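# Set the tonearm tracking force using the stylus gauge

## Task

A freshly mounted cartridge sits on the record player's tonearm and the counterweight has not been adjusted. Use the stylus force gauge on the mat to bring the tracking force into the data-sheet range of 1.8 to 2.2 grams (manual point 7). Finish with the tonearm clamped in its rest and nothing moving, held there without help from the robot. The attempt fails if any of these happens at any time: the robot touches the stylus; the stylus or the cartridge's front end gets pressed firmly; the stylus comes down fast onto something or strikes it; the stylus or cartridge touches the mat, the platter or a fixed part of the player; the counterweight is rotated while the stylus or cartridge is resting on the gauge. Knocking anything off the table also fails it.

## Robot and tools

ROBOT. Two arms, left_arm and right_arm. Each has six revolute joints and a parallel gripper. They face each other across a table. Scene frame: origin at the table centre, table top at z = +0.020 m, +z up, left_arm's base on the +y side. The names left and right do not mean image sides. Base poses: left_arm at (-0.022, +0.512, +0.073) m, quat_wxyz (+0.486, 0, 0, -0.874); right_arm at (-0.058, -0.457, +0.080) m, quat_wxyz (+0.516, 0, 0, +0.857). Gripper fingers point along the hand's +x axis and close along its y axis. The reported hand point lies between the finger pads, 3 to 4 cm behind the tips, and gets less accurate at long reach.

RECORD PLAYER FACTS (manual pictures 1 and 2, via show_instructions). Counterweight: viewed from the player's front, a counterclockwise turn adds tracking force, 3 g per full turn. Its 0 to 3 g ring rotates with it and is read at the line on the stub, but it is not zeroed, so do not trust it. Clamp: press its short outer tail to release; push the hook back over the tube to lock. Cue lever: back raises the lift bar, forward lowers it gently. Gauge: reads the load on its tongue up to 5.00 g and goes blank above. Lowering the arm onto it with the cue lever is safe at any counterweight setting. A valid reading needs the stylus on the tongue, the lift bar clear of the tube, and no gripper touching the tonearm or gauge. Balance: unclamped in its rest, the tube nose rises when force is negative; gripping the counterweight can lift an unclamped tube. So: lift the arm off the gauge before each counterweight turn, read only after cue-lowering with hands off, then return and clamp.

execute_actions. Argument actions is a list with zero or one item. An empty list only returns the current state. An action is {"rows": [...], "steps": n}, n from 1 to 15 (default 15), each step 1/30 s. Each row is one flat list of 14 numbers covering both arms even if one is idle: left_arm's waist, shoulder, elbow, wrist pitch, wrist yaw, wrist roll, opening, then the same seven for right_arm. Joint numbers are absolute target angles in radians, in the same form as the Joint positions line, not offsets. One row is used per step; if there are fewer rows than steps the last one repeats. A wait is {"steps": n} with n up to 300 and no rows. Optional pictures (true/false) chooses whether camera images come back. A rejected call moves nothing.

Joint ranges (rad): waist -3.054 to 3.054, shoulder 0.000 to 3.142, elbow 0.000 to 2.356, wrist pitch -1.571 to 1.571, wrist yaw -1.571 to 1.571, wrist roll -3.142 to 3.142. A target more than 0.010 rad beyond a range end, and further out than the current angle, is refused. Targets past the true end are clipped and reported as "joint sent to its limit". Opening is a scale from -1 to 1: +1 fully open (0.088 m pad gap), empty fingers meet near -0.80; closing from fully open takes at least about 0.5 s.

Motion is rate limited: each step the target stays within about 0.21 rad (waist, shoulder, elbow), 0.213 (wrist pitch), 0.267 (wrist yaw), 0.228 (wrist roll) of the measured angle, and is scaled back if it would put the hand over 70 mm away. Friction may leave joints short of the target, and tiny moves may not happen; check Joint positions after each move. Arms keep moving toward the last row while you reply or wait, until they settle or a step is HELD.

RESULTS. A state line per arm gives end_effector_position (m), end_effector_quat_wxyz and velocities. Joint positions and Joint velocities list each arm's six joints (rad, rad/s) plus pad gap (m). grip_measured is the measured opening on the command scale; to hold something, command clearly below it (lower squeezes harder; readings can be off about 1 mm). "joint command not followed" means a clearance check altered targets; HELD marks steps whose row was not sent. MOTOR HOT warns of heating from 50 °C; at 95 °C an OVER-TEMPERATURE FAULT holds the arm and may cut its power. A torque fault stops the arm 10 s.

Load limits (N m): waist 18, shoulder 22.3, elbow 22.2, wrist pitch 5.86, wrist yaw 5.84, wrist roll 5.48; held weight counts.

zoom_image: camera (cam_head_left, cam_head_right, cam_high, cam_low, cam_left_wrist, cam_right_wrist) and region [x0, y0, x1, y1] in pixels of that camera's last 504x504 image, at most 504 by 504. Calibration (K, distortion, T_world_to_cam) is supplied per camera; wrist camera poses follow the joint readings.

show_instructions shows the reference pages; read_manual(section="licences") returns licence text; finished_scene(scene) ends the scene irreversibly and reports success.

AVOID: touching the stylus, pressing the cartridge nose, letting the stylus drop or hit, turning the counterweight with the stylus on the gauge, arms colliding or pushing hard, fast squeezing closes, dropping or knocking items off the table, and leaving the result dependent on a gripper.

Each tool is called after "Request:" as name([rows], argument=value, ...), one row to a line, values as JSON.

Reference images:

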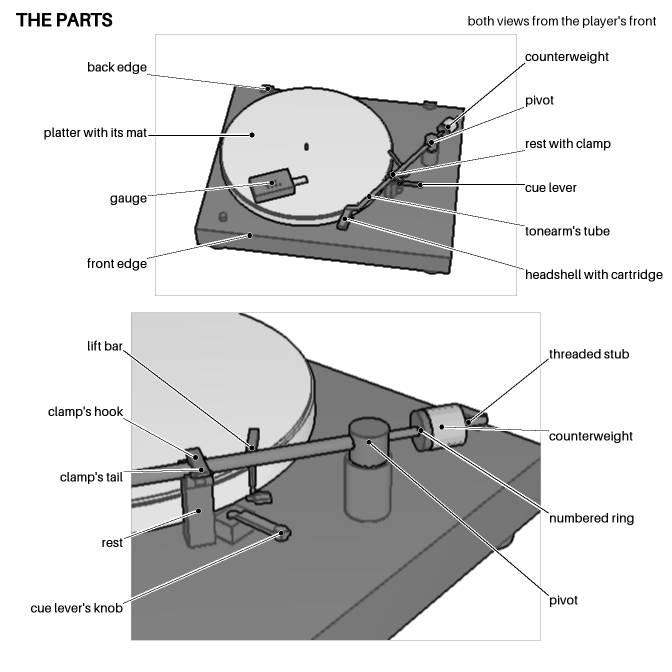

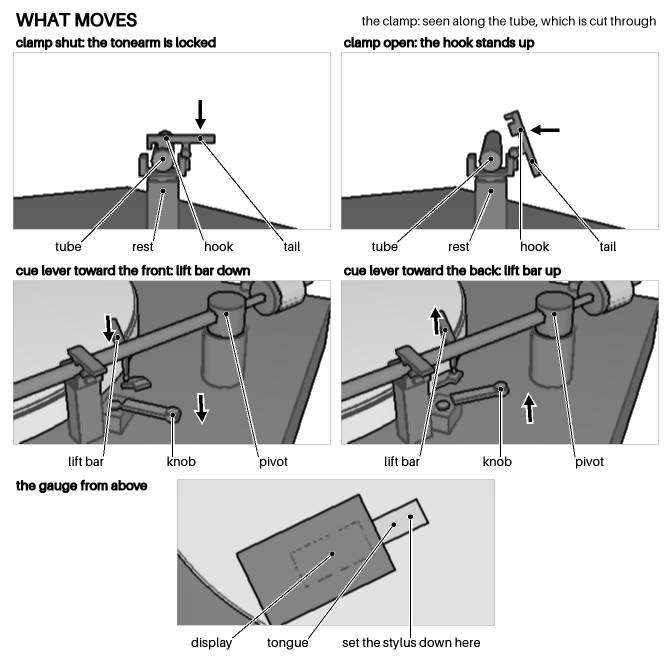

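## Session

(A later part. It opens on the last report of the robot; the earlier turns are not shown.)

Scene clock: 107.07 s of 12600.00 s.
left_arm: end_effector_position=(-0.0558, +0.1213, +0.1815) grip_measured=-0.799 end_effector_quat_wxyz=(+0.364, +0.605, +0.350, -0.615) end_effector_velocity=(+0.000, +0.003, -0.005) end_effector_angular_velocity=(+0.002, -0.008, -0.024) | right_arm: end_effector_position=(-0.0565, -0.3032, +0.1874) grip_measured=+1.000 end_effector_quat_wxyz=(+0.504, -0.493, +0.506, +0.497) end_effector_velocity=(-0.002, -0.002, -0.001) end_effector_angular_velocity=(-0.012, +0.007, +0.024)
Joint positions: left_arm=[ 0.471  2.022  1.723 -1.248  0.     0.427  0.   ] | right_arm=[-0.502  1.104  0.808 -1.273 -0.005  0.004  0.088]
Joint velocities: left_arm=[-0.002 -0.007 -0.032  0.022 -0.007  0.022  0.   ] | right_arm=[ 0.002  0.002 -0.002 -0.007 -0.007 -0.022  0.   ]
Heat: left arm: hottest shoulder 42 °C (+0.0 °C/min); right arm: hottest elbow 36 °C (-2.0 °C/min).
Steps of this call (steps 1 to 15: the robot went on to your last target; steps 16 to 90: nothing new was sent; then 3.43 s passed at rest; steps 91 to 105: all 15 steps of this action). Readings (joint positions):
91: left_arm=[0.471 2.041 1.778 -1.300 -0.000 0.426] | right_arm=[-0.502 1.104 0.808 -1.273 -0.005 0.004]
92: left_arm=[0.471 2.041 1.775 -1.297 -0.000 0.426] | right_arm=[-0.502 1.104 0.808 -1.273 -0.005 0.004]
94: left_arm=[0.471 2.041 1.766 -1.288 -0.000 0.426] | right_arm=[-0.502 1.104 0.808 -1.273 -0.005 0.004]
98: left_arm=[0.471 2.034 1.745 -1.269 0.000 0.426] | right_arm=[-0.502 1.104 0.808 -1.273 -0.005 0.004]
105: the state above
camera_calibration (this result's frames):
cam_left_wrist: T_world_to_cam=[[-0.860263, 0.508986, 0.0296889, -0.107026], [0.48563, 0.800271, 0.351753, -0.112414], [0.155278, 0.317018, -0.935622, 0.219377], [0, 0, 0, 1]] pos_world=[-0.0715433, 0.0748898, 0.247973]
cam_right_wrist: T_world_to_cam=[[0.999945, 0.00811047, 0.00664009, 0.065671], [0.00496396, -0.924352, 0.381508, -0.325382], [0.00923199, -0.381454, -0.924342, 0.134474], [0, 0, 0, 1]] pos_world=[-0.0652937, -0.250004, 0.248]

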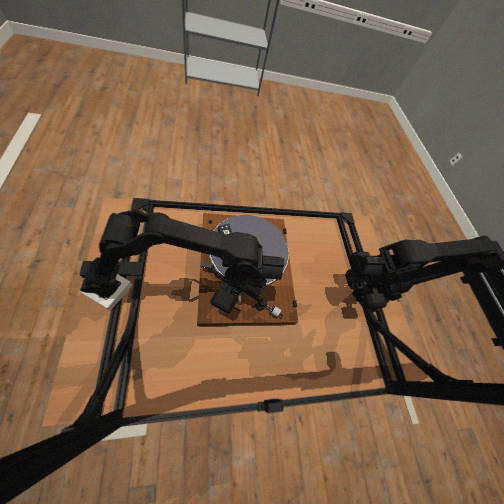

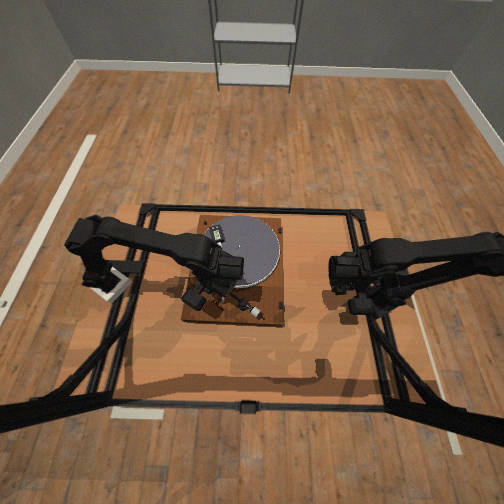

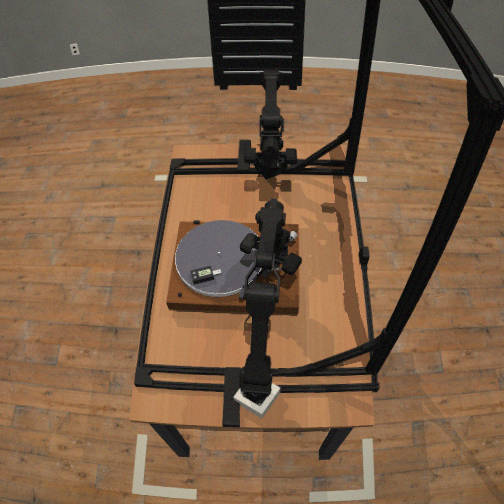

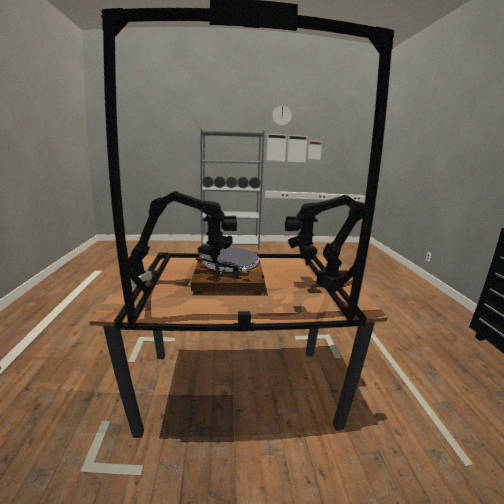

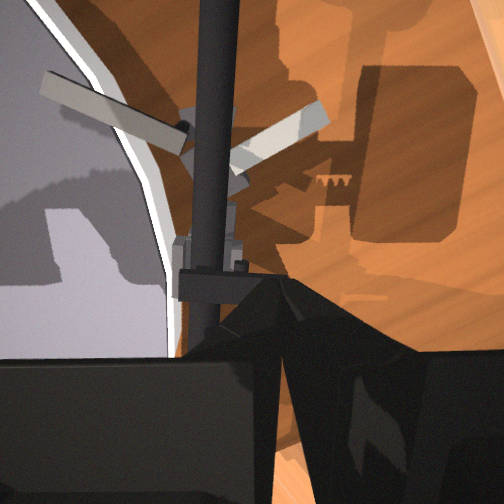

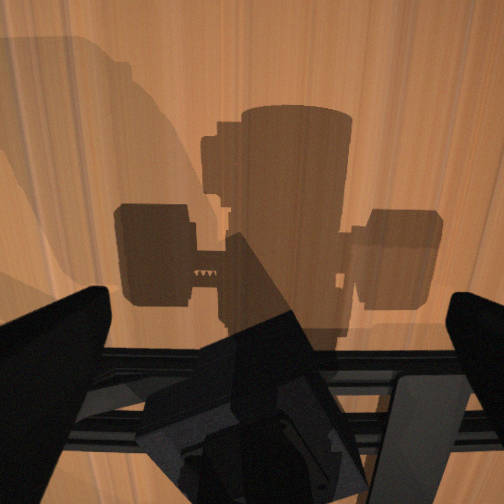

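Request:
execute_actions(actions=[])

Scene clock: 107.93 s of 12600.00 s.
left_arm: end_effector_position=(-0.0558, +0.1213, +0.1814) grip_measured=-0.799 end_effector_quat_wxyz=(+0.365, +0.605, +0.350, -0.616) end_effector_velocity=(+0.001, +0.003, +0.001) end_effector_angular_velocity=(+0.005, -0.023, -0.029) | right_arm: end_effector_position=(-0.0565, -0.3032, +0.1874) grip_measured=+1.000 end_effector_quat_wxyz=(+0.504, -0.494, +0.506, +0.497) end_effector_velocity=(-0.003, -0.002, -0.000) end_effector_angular_velocity=(-0.007, +0.022, +0.005)
Joint positions: left_arm=[ 0.471  2.02   1.721 -1.246  0.     0.427  0.   ] | right_arm=[-0.502  1.104  0.808 -1.273 -0.005  0.004  0.088]
Joint velocities: left_arm=[-0.007 -0.007 -0.007 -0.007 -0.022  0.022  0.   ] | right_arm=[-0.002 -0.002 -0.002 -0.007 -0.022 -0.007  0.   ]
Heat: left arm: hottest shoulder 42 °C (+0.0 °C/min); right arm: hottest elbow 36 °C (-2.0 °C/min).
Steps of this call (steps 1 to 15: the robot went on to your last target; steps 16 to 26: nothing new was sent). Readings (joint positions):
1: left_arm=[0.471 2.021 1.723 -1.247 0.000 0.427] | right_arm=[-0.502 1.104 0.808 -1.273 -0.005 0.004]
2: left_arm=[0.471 2.021 1.722 -1.247 0.000 0.427] | right_arm=[-0.502 1.104 0.808 -1.273 -0.005 0.004]
4: left_arm=[0.471 2.021 1.722 -1.246 0.000 0.427] | right_arm=[-0.502 1.104 0.808 -1.273 -0.005 0.004]
8: left_arm=[0.471 2.020 1.721 -1.246 0.000 0.427] | right_arm=[-0.502 1.104 0.808 -1.273 -0.005 0.004]
26: the state above
All arms were judged still, so your last target was given up. Only a new action makes them travel on or press farther. Fingers that are still opening or closing keep moving.
camera_calibration (this result's frames):
cam_left_wrist: T_world_to_cam=[[-0.86026, 0.509019, 0.0291922, -0.106953], [0.485664, 0.800671, 0.350793, -0.112296], [0.155187, 0.315951, -0.935998, 0.219508], [0, 0, 0, 1]] pos_world=[-0.0715339, 0.0749992, 0.247973]
cam_right_wrist: T_world_to_cam=[[0.999942, 0.00849444, 0.00663149, 0.0657909], [0.00531862, -0.924205, 0.381859, -0.32546], [0.00937253, -0.381802, -0.924197, 0.134318], [0, 0, 0, 1]] pos_world=[-0.0653149, -0.250068, 0.24798]

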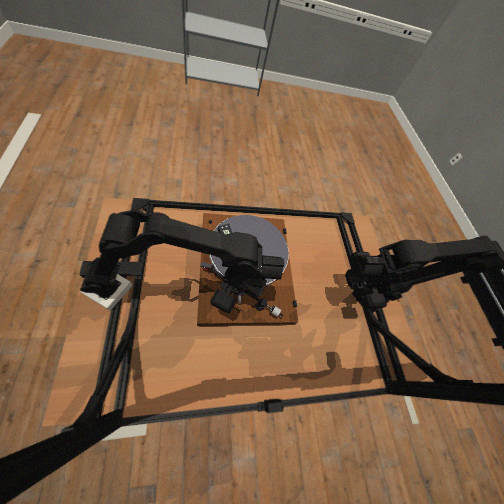

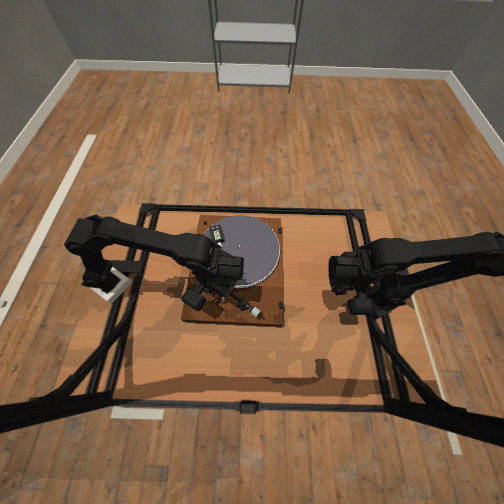

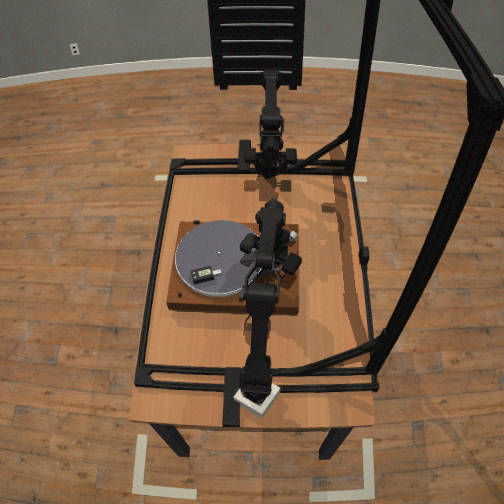

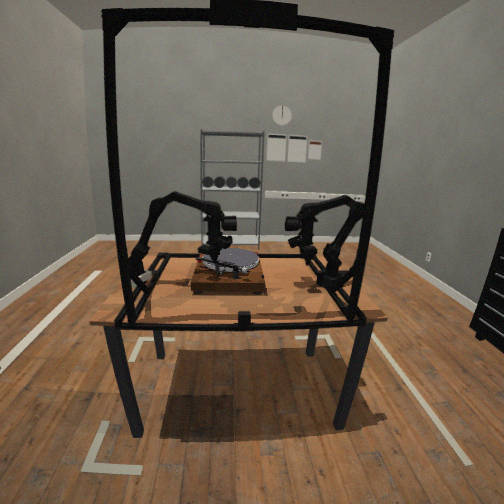

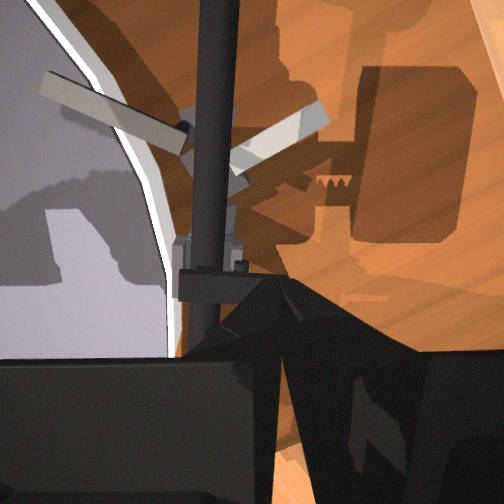

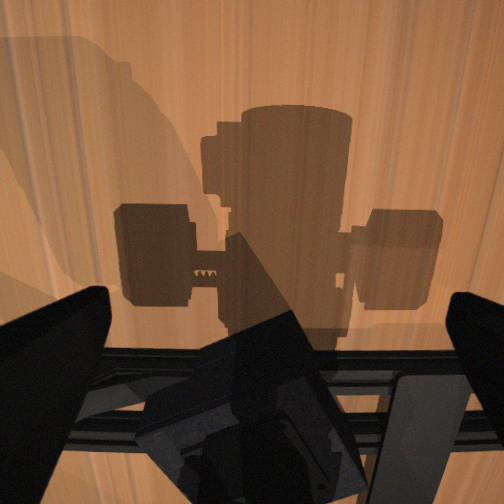

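Request:
execute_actions([
  {"rows": [[0.473,2.036,1.76,-1.29,0,0.43,-1,-0.5,1.1,0.8,-1.275,0,0,1],[0.473,2.036,1.78,-1.30,0,0.43,-1,-0.5,1.1,0.8,-1.275,0,0,1],[0.473,2.036,1.78,-1.30,0,0.43,-1,-0.5,1.1,0.8,-1.275,0,0,1],[0.473,2.036,1.78,-1.30,0,0.43,-1,-0.5,1.1,0.8,-1.275,0,0,1],[0.473,2.036,1.78,-1.30,0,0.43,-1,-0.5,1.1,0.8,-1.275,0,0,1],[0.459,2.036,1.78,-1.30,0,0.43,-1,-0.5,1.1,0.8,-1.275,0,0,1]], "steps": 15},
])

Scene clock: 112.30 s of 12600.00 s.
left_arm: end_effector_position=(-0.0596, +0.1223, +0.1900) grip_measured=-0.799 end_effector_quat_wxyz=(+0.358, +0.609, +0.351, -0.615) end_effector_velocity=(-0.000, +0.000, +0.003) end_effector_angular_velocity=(-0.002, +0.008, +0.024) | right_arm: end_effector_position=(-0.0565, -0.3033, +0.1873) grip_measured=+1.000 end_effector_quat_wxyz=(+0.504, -0.494, +0.506, +0.497) end_effector_velocity=(-0.001, -0.002, +0.000) end_effector_angular_velocity=(-0.002, +0.007, -0.010)
Joint positions: left_arm=[ 0.461  2.029  1.768 -1.298  0.     0.427  0.   ] | right_arm=[-0.502  1.104  0.808 -1.273 -0.005  0.004  0.088]
Joint velocities: left_arm=[ 0.002 -0.002  0.007 -0.007  0.007 -0.022  0.   ] | right_arm=[-0.002 -0.007 -0.002 -0.007 -0.007  0.007  0.   ]
Heat: left arm: hottest shoulder 42 °C (-1.0 °C/min); right arm: hottest elbow 36 °C (-2.0 °C/min).
Steps of this call (steps 1 to 90: nothing new was sent; then 0.87 s passed at rest; steps 91 to 105: all 15 steps of this action). Readings (joint positions):
91: left_arm=[0.471 2.020 1.726 -1.249 0.000 0.427] | right_arm=[-0.502 1.104 0.808 -1.273 -0.005 0.004]
92: left_arm=[0.471 2.022 1.737 -1.260 0.000 0.427] | right_arm=[-0.502 1.104 0.808 -1.273 -0.005 0.004]
94: left_arm=[0.471 2.028 1.751 -1.282 0.000 0.427] | right_arm=[-0.502 1.104 0.808 -1.273 -0.005 0.004]
98: left_arm=[0.468 2.028 1.764 -1.294 0.000 0.427] | right_arm=[-0.502 1.104 0.808 -1.273 -0.005 0.004]
105: the state above
camera_calibration (this result's frames):
cam_left_wrist: T_world_to_cam=[[-0.855211, 0.517087, 0.0351498, -0.112795], [0.493117, 0.790941, 0.362283, -0.114779], [0.15953, 0.327161, -0.931405, 0.225846], [0, 0, 0, 1]] pos_world=[-0.0758937, 0.0752199, 0.255901]
cam_right_wrist: T_world_to_cam=[[0.999942, 0.00849697, 0.00662217, 0.0657962], [0.00532094, -0.92406, 0.382211, -0.325527], [0.00936692, -0.382154, -0.924051, 0.134061], [0, 0, 0, 1]] pos_world=[-0.065316, -0.250134, 0.247863]

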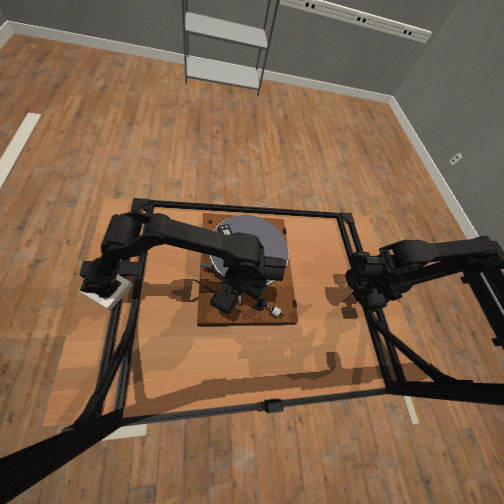

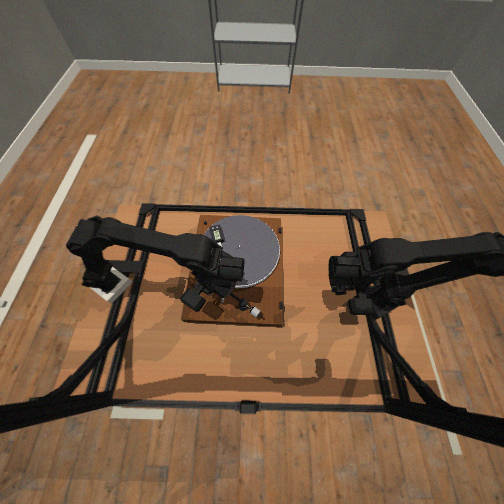

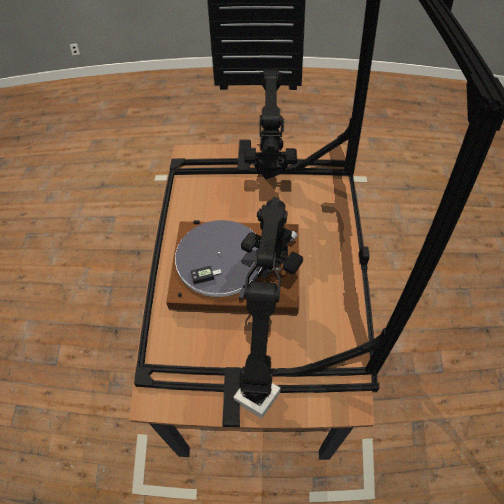

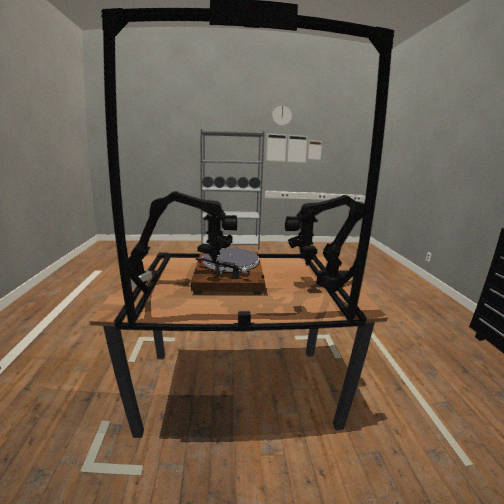

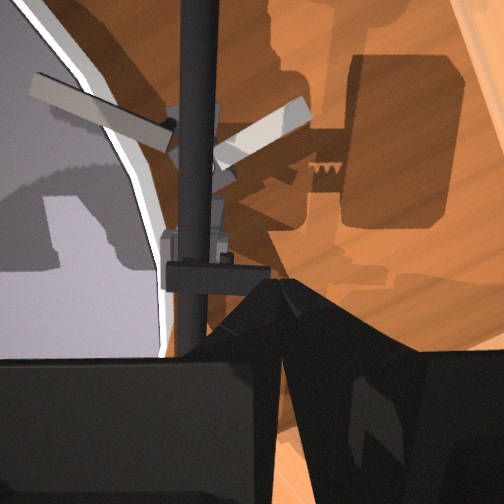

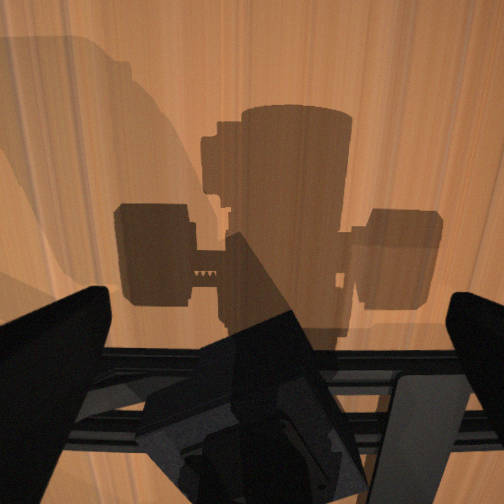

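Request:
execute_actions([
  {"rows": [[0.461,2.04,1.76,-1.292,0,0.43,-1,-0.5,1.1,0.8,-1.275,0,0,1],[0.461,2.04,1.753,-1.286,0,0.43,-1,-0.5,1.1,0.8,-1.275,0,0,1],[0.461,2.04,1.746,-1.28,0,0.43,-1,-0.5,1.1,0.8,-1.275,0,0,1],[0.461,2.04,1.739,-1.274,0,0.43,-1,-0.5,1.1,0.8,-1.275,0,0,1],[0.461,2.04,1.732,-1.267,0,0.43,-1,-0.5,1.1,0.8,-1.275,0,0,1],[0.461,2.04,1.725,-1.26,0,0.43,-1,-0.5,1.1,0.8,-1.275,0,0,1],[0.461,2.04,1.718,-1.253,0,0.43,-1,-0.5,1.1,0.8,-1.275,0,0,1],[0.461,2.04,1.711,-1.246,0,0.43,-1,-0.5,1.1,0.8,-1.275,0,0,1],[0.461,2.04,1.705,-1.24,0,0.43,-1,-0.5,1.1,0.8,-1.275,0,0,1],[0.461,2.04,1.70,-1.235,0,0.43,-1,-0.5,1.1,0.8,-1.275,0,0,1]], "steps": 15},
])

Scene clock: 119.63 s of 12600.00 s.
left_arm: end_effector_position=(-0.0615, +0.1223, +0.1766) grip_measured=-0.799 end_effector_quat_wxyz=(+0.357, +0.608, +0.350, -0.617) end_effector_velocity=(-0.004, +0.002, -0.021) end_effector_angular_velocity=(+0.003, +0.007, -0.015) | right_arm: end_effector_position=(-0.0565, -0.3034, +0.1873) grip_measured=+1.000 end_effector_quat_wxyz=(+0.504, -0.494, +0.506, +0.497) end_effector_velocity=(-0.001, -0.009, -0.001) end_effector_angular_velocity=(-0.041, +0.008, +0.005)
Joint positions: left_arm=[ 0.458  2.029  1.715 -1.242  0.005  0.427  0.   ] | right_arm=[-0.502  1.104  0.807 -1.273 -0.005  0.004  0.088]
Joint velocities: left_arm=[-0.007  0.002 -0.081  0.081  0.007  0.007  0.   ] | right_arm=[-0.002  0.002 -0.002 -0.037 -0.007 -0.007  0.   ]
Heat: left arm: hottest shoulder 43 °C (+1.0 °C/min); right arm: hottest elbow 36 °C (-1.0 °C/min).
Steps of this call (steps 1 to 15: the robot went on to your last target; steps 16 to 90: nothing new was sent; then 3.83 s passed at rest; steps 91 to 105: all 15 steps of this action). Readings (joint positions):
91: left_arm=[0.461 2.029 1.769 -1.298 0.000 0.427] | right_arm=[-0.502 1.104 0.807 -1.273 -0.005 0.004]
92: left_arm=[0.461 2.029 1.769 -1.297 0.000 0.427] | right_arm=[-0.502 1.104 0.807 -1.273 -0.005 0.004]
94: left_arm=[0.461 2.029 1.763 -1.287 0.000 0.427] | right_arm=[-0.502 1.104 0.807 -1.273 -0.005 0.004]
98: left_arm=[0.461 2.029 1.740 -1.265 0.002 0.427] | right_arm=[-0.502 1.104 0.807 -1.273 -0.005 0.004]
105: the state above
camera_calibration (this result's frames):
cam_left_wrist: T_world_to_cam=[[-0.853419, 0.519842, 0.0379474, -0.114691], [0.497325, 0.790333, 0.357828, -0.107924], [0.156023, 0.32425, -0.933016, 0.214078], [0, 0, 0, 1]] pos_world=[-0.0776067, 0.0755024, 0.242709]
cam_right_wrist: T_world_to_cam=[[0.999936, 0.00887808, 0.00700352, 0.0658436], [0.00552731, -0.924055, 0.382219, -0.325581], [0.00986501, -0.382156, -0.924045, 0.134011], [0, 0, 0, 1]] pos_world=[-0.0653619, -0.250227, 0.247814]

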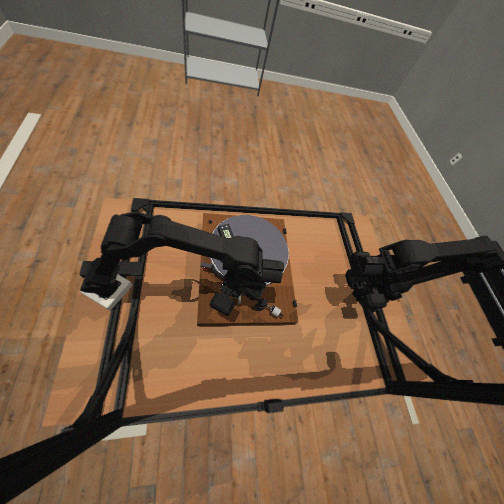

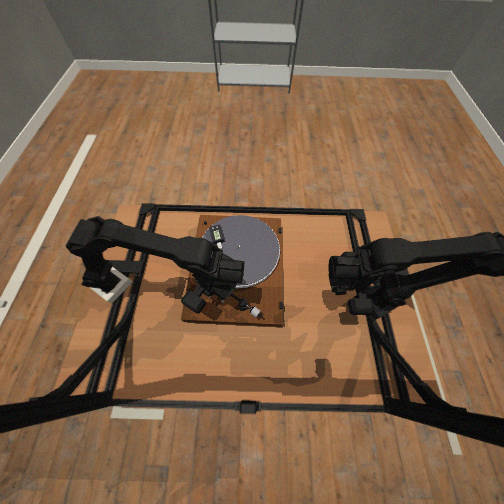

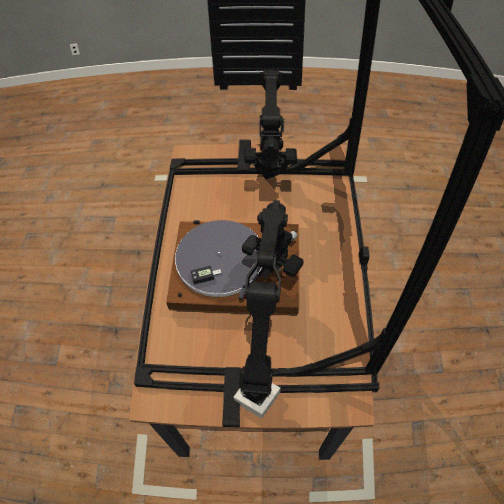

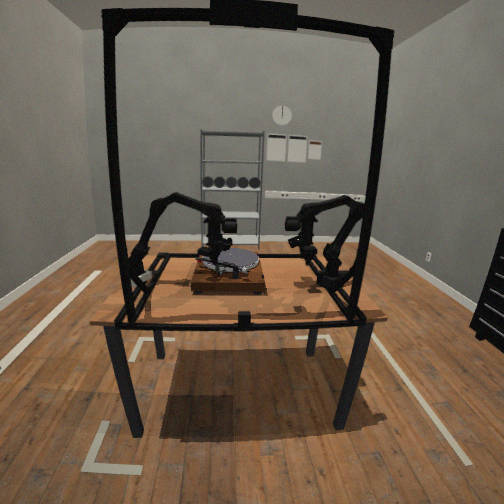

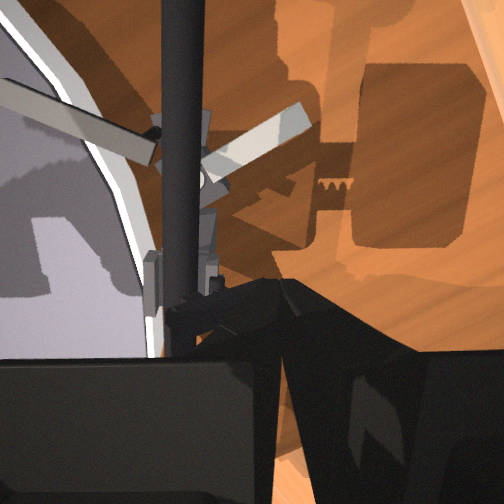

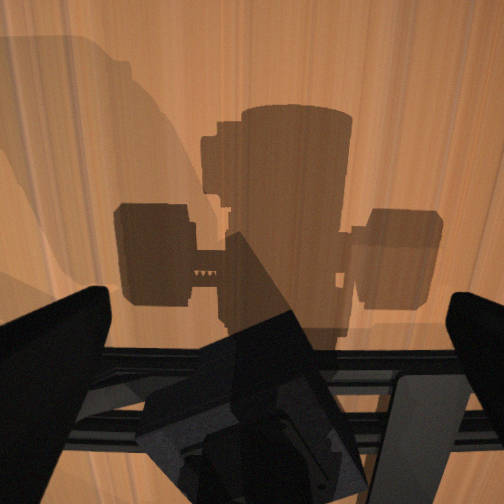

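Opening. Check again.

Request:
execute_actions([
  {"steps": 10},
])

Scene clock: 120.67 s of 12600.00 s.
left_arm: end_effector_position=(-0.0611, +0.1226, +0.1746) grip_measured=-0.799 end_effector_quat_wxyz=(+0.356, +0.609, +0.350, -0.616) end_effector_velocity=(-0.002, +0.002, +0.000) end_effector_angular_velocity=(+0.007, -0.008, -0.015) | right_arm: end_effector_position=(-0.0565, -0.3034, +0.1873) grip_measured=+1.000 end_effector_quat_wxyz=(+0.504, -0.494, +0.506, +0.497) end_effector_velocity=(-0.000, -0.002, -0.001) end_effector_angular_velocity=(-0.012, +0.008, -0.015)
Joint positions: left_arm=[ 0.458  2.031  1.71  -1.237  0.002  0.427  0.   ] | right_arm=[-0.502  1.104  0.807 -1.273 -0.005  0.004  0.088]
Joint velocities: left_arm=[-0.007 -0.002 -0.002 -0.007 -0.007  0.007  0.   ] | right_arm=[-0.007  0.002 -0.002 -0.007 -0.007  0.007  0.   ]
Heat: left arm: hottest shoulder 43 °C (+1.0 °C/min); right arm: hottest elbow 36 °C (-1.0 °C/min).
Steps of this call (steps 1 to 15: the robot went on to your last target; steps 16 to 31: nothing new was sent). Readings (joint positions):
1: left_arm=[0.458 2.030 1.713 -1.239 0.005 0.427] | right_arm=[-0.502 1.104 0.807 -1.273 -0.005 0.004]
2: left_arm=[0.458 2.030 1.712 -1.238 0.004 0.427] | right_arm=[-0.502 1.104 0.807 -1.273 -0.005 0.004]
4: left_arm=[0.458 2.031 1.711 -1.237 0.002 0.427] | right_arm=[-0.502 1.104 0.807 -1.273 -0.005 0.004]
8: left_arm=[0.458 2.031 1.710 -1.237 0.002 0.427] | right_arm=[-0.502 1.104 0.807 -1.273 -0.005 0.004]
31: the state above
All arms were judged still, so your last target was given up. Only a new action makes them travel on or press farther. Fingers that are still opening or closing keep moving.
camera_calibration (this result's frames):
cam_left_wrist: T_world_to_cam=[[-0.853547, 0.519721, 0.0367016, -0.114145], [0.496247, 0.78949, 0.361171, -0.108131], [0.158732, 0.326489, -0.931777, 0.211693], [0, 0, 0, 1]] pos_world=[-0.077371, 0.0755759, 0.240494]
cam_right_wrist: T_world_to_cam=[[0.999936, 0.00887808, 0.00700352, 0.0658436], [0.00552731, -0.924055, 0.382219, -0.325581], [0.00986501, -0.382156, -0.924045, 0.134011], [0, 0, 0, 1]] pos_world=[-0.0653619, -0.250227, 0.247814]

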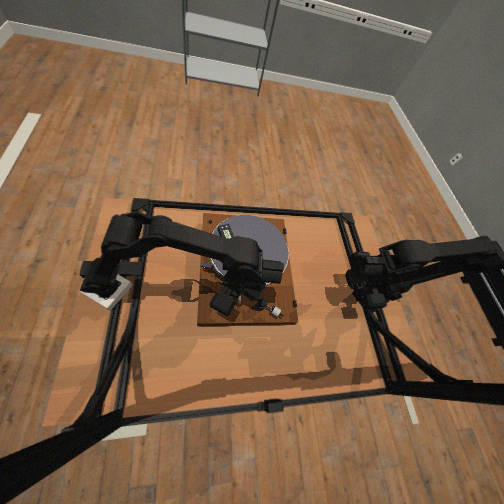

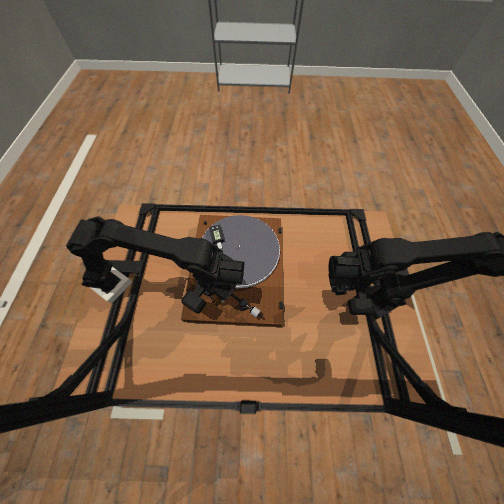

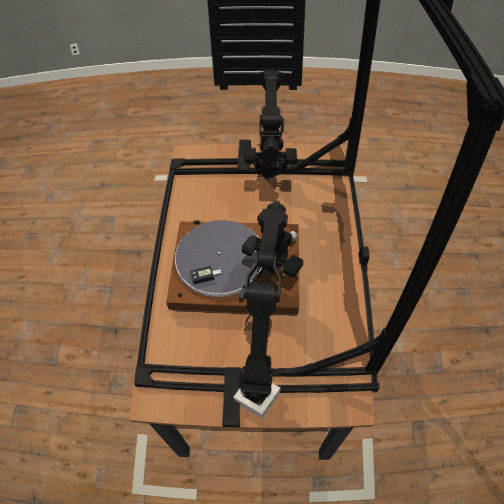

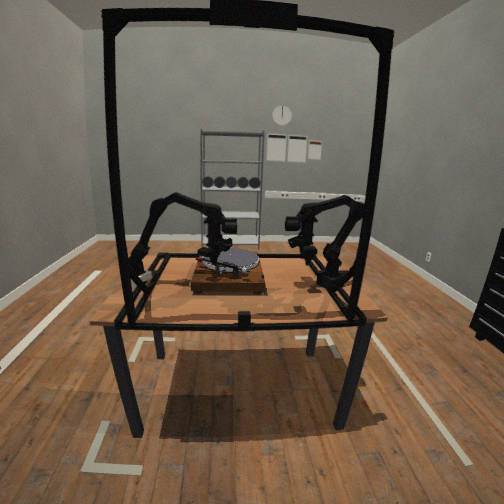

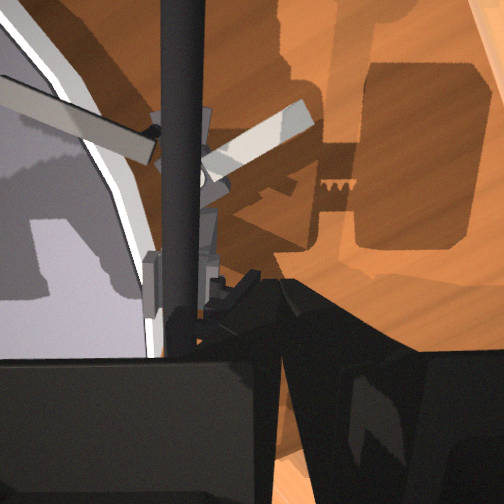

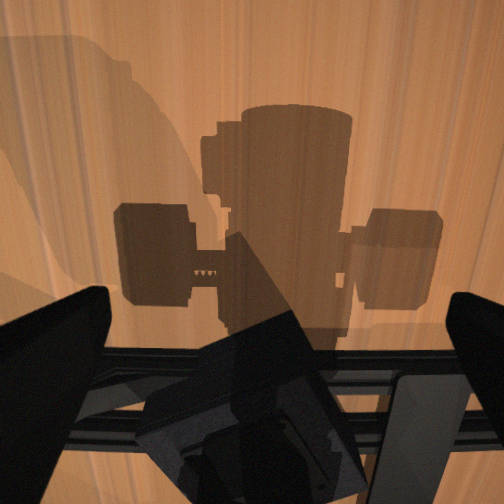

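Request:
execute_actions([
  {"rows": [[0.44,2.035,1.72,-1.25,0,0.43,-1,-0.5,1.1,0.8,-1.275,0,0,1],[0.44,2.035,1.72,-1.25,0,0.43,-1,-0.5,1.1,0.8,-1.275,0,0,1],[0.44,2.035,1.72,-1.25,0,0.43,-1,-0.5,1.1,0.8,-1.275,0,0,1],[0.43,2.035,1.76,-1.29,0,0.43,-1,-0.5,1.1,0.8,-1.275,0,0,1],[0.43,2.035,1.80,-1.33,0,0.43,-1,-0.5,1.1,0.8,-1.275,0,0,1],[0.43,2.035,1.88,-1.41,0,0.43,-1,-0.5,1.1,0.8,-1.275,0,0,1]], "steps": 15},
], pictures=false)

Request:
execute_actions([
  {"rows": [[0.0915,2.035,1.80,-1.335,-0.7,-1.57,-1,-0.5,1.1,0.8,-1.275,0,0,1]], "steps": 15},
], pictures=false)

Request:
execute_actions([
  {"steps": 25},
], pictures=false)

Request:
execute_actions([
  {"rows": [[0.0915,2.071,1.585,-1.0915,-0.7,-1.57,-1,-0.5,1.1,0.8,-1.275,0,0,1]], "steps": 15},
])

Scene clock: 155.27 s of 12600.00 s.
left_arm: end_effector_position=(-0.0710, +0.1256, +0.2136) grip_measured=-0.799 end_effector_quat_wxyz=(+0.345, +0.617, +0.345, -0.618) end_effector_velocity=(-0.000, +0.014, +0.002) end_effector_angular_velocity=(+0.061, -0.000, +0.005) | right_arm: end_effector_position=(-0.0565, -0.3035, +0.1872) grip_measured=+1.000 end_effector_quat_wxyz=(+0.504, -0.494, +0.506, +0.497) end_effector_velocity=(-0.000, -0.005, -0.000) end_effector_angular_velocity=(-0.022, +0.008, +0.000)
Joint positions: left_arm=[ 0.432  2.033  1.868 -1.405  0.001  0.427  0.   ] | right_arm=[-0.502  1.104  0.807 -1.273 -0.005  0.003  0.088]
Joint velocities: left_arm=[-0.002 -0.002  0.002 -0.066  0.007 -0.007  0.   ] | right_arm=[-0.007 -0.002 -0.002 -0.022 -0.007 -0.007  0.   ]
Heat: left arm: hottest shoulder 45 °C (+6.1 °C/min); right arm: hottest elbow 36 °C (+0.0 °C/min).
Steps of this call (steps 1 to 90: nothing new was sent; then 31.10 s passed at rest; steps 91 to 105: all 15 steps of this action). Readings (joint positions):
91: left_arm=[0.458 2.031 1.709 -1.237 0.001 0.427] | right_arm=[-0.502 1.104 0.807 -1.273 -0.005 0.003]
92: left_arm=[0.455 2.031 1.709 -1.240 0.001 0.427] | right_arm=[-0.502 1.104 0.807 -1.273 -0.005 0.003]
94: left_arm=[0.449 2.032 1.716 -1.255 0.001 0.427] | right_arm=[-0.502 1.104 0.807 -1.273 -0.005 0.003]
98: left_arm=[0.434 2.042 1.816 -1.360 0.001 0.427] | right_arm=[-0.502 1.104 0.807 -1.273 -0.005 0.003]
105: the state above

Scene clock: 155.77 s of 12600.00 s.
left_arm: end_effector_position=(-0.1124, +0.1188, +0.2311) grip_measured=-0.799 end_effector_quat_wxyz=(+0.721, +0.514, +0.261, -0.385) end_effector_velocity=(+0.033, -0.011, +0.013) end_effector_angular_velocity=(-1.178, +0.474, +1.578) | right_arm: end_effector_position=(-0.0565, -0.3035, +0.1872) grip_measured=+1.000 end_effector_quat_wxyz=(+0.504, -0.494, +0.506, +0.497) end_effector_velocity=(-0.000, -0.002, -0.000) end_effector_angular_velocity=(-0.007, +0.007, +0.000)
Joint positions: left_arm=[ 0.092  2.038  1.809 -1.337 -0.689 -0.55   0.   ] | right_arm=[-0.502  1.104  0.807 -1.273 -0.005  0.003  0.088]
Joint velocities: left_arm=[ 0.056 -0.007 -0.002  0.007 -0.11  -1.971  0.   ] | right_arm=[-0.007 -0.002 -0.002 -0.007 -0.007 -0.007  0.   ]
Heat: left arm: hottest shoulder 45 °C (+6.0 °C/min); right arm: hottest elbow 36 °C (+0.0 °C/min).
Steps of this call (steps 1 to 15: all 15 steps of this action). Readings (joint positions):
1: left_arm=[0.416 2.033 1.857 -1.392 -0.071 0.373] | right_arm=[-0.502 1.104 0.807 -1.273 -0.005 0.003]
2: left_arm=[0.377 2.033 1.846 -1.374 -0.160 0.304] | right_arm=[-0.502 1.104 0.807 -1.273 -0.005 0.003]
4: left_arm=[0.269 2.034 1.829 -1.351 -0.313 0.174] | right_arm=[-0.502 1.104 0.807 -1.273 -0.005 0.003]
8: left_arm=[0.089 2.038 1.810 -1.340 -0.580 -0.089] | right_arm=[-0.502 1.104 0.807 -1.273 -0.005 0.003]
15: the state above

Scene clock: 156.60 s of 12600.00 s.
left_arm: end_effector_position=(-0.1110, +0.1181, +0.2319) grip_measured=-0.799 end_effector_quat_wxyz=(+0.881, +0.098, +0.411, -0.210) end_effector_velocity=(+0.001, +0.003, +0.002) end_effector_angular_velocity=(-0.009, -0.004, +0.026) | right_arm: end_effector_position=(-0.0565, -0.3036, +0.1871) grip_measured=+1.000 end_effector_quat_wxyz=(+0.504, -0.494, +0.506, +0.497) end_effector_velocity=(+0.001, -0.002, -0.000) end_effector_angular_velocity=(-0.007, -0.007, +0.005)
Joint positions: left_arm=[ 0.094  2.038  1.809 -1.337 -0.698 -1.564  0.   ] | right_arm=[-0.502  1.104  0.807 -1.273 -0.005  0.003  0.088]
Joint velocities: left_arm=[-0.002 -0.002  0.002 -0.022 -0.007 -0.037  0.   ] | right_arm=[-0.002 -0.002 -0.002 -0.007  0.007 -0.007  0.   ]
Heat: left arm: hottest shoulder 45 °C (+6.0 °C/min); right arm: hottest elbow 36 °C (+0.0 °C/min).
Steps of this call (steps 1 to 25: the robot went on to your last target). Readings (joint positions):
1: left_arm=[0.094 2.038 1.809 -1.337 -0.692 -0.614] | right_arm=[-0.502 1.104 0.807 -1.273 -0.005 0.003]
2: left_arm=[0.094 2.038 1.809 -1.337 -0.694 -0.680] | right_arm=[-0.502 1.104 0.807 -1.273 -0.005 0.003]
4: left_arm=[0.094 2.038 1.809 -1.337 -0.695 -0.812] | right_arm=[-0.502 1.104 0.807 -1.273 -0.005 0.003]
8: left_arm=[0.094 2.038 1.809 -1.337 -0.697 -1.076] | right_arm=[-0.502 1.104 0.807 -1.273 -0.005 0.003]
25: the state above

Scene clock: 157.10 s of 12600.00 s.
left_arm: end_effector_position=(-0.1102, +0.1195, +0.1624) grip_measured=-0.799 end_effector_quat_wxyz=(+0.883, +0.105, +0.409, -0.206) end_effector_velocity=(-0.000, +0.000, +0.002) end_effector_angular_velocity=(-0.014, -0.001, +0.003) | right_arm: end_effector_position=(-0.0565, -0.3036, +0.1871) grip_measured=+1.000 end_effector_quat_wxyz=(+0.504, -0.494, +0.506, +0.497) end_effector_velocity=(-0.003, -0.002, -0.000) end_effector_angular_velocity=(-0.007, +0.022, +0.005)
Joint positions: left_arm=[ 0.094  2.078  1.59  -1.095 -0.698 -1.565  0.   ] | right_arm=[-0.502  1.104  0.807 -1.273 -0.005  0.003  0.088]
Joint velocities: left_arm=[-0.002 -0.007 -0.007  0.007 -0.007 -0.007  0.   ] | right_arm=[-0.002 -0.002 -0.002 -0.007 -0.022 -0.007  0.   ]
Heat: left arm: hottest shoulder 45 °C (+6.1 °C/min); right arm: hottest elbow 36 °C (+0.0 °C/min).
Steps of this call (steps 1 to 15: all 15 steps of this action). Readings (joint positions):
1: left_arm=[0.094 2.037 1.767 -1.275 -0.703 -1.564] | right_arm=[-0.502 1.104 0.807 -1.273 -0.005 0.003]
2: left_arm=[0.094 2.031 1.723 -1.217 -0.705 -1.565] | right_arm=[-0.502 1.104 0.807 -1.273 -0.005 0.003]
4: left_arm=[0.094 2.043 1.656 -1.156 -0.702 -1.565] | right_arm=[-0.502 1.104 0.807 -1.273 -0.005 0.003]
8: left_arm=[0.094 2.082 1.594 -1.110 -0.697 -1.565] | right_arm=[-0.502 1.104 0.807 -1.273 -0.005 0.003]
15: the state above
camera_calibration (this result's frames):
cam_left_wrist: T_world_to_cam=[[-0.48764, -0.873044, 0.000646457, 0.0585698], [-0.830023, 0.463381, -0.310387, -0.0750756], [0.270682, -0.151894, -0.95061, 0.281673], [0, 0, 0, 1]] pos_world=[-0.109997, 0.128707, 0.244421]
cam_right_wrist: T_world_to_cam=[[0.999933, 0.00926485, 0.00698501, 0.06597], [0.00588419, -0.923762, 0.382922, -0.325694], [0.0100002, -0.382855, -0.923754, 0.133506], [0, 0, 0, 1]] pos_world=[-0.0653842, -0.250361, 0.247582]

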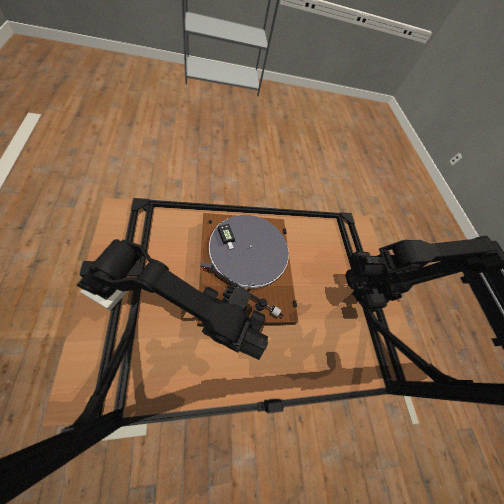

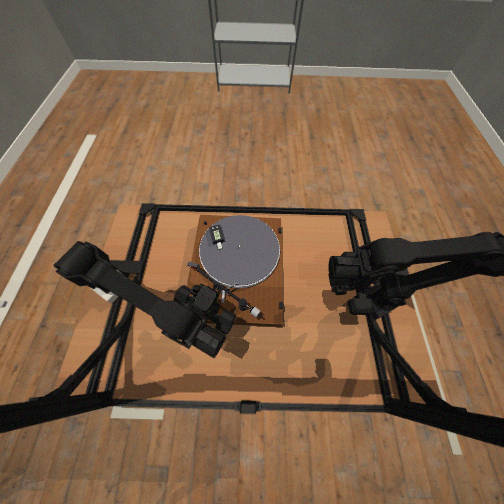

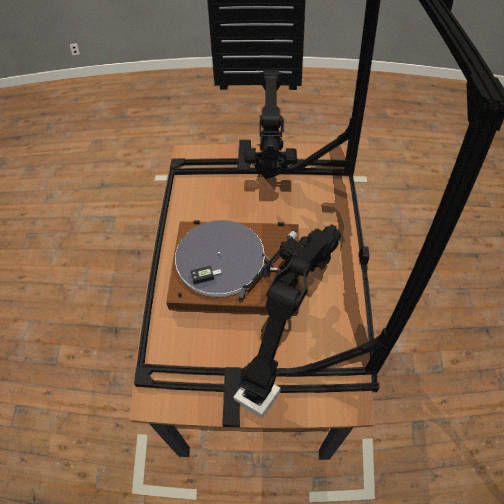

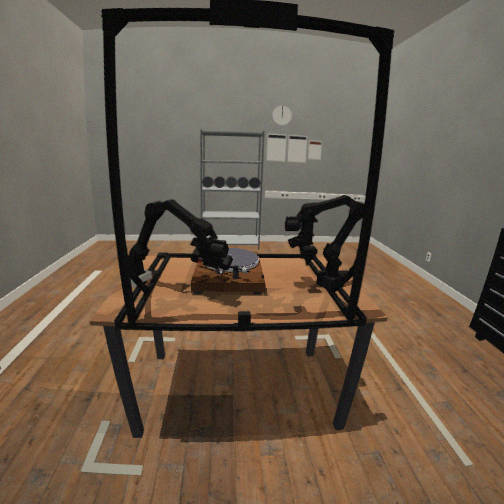

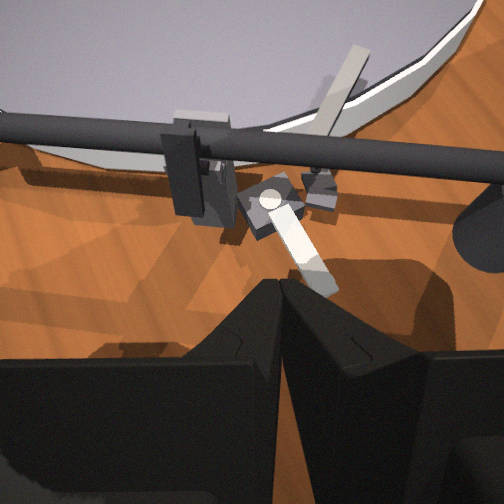

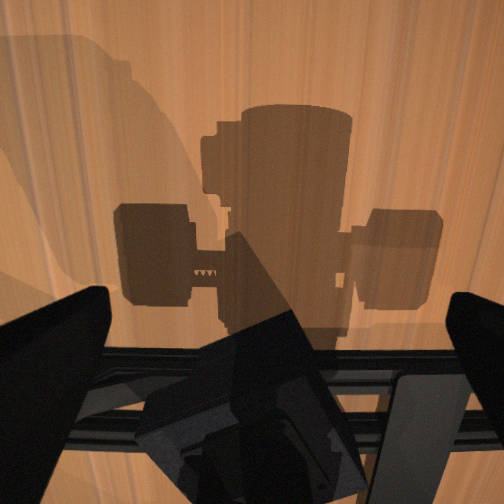

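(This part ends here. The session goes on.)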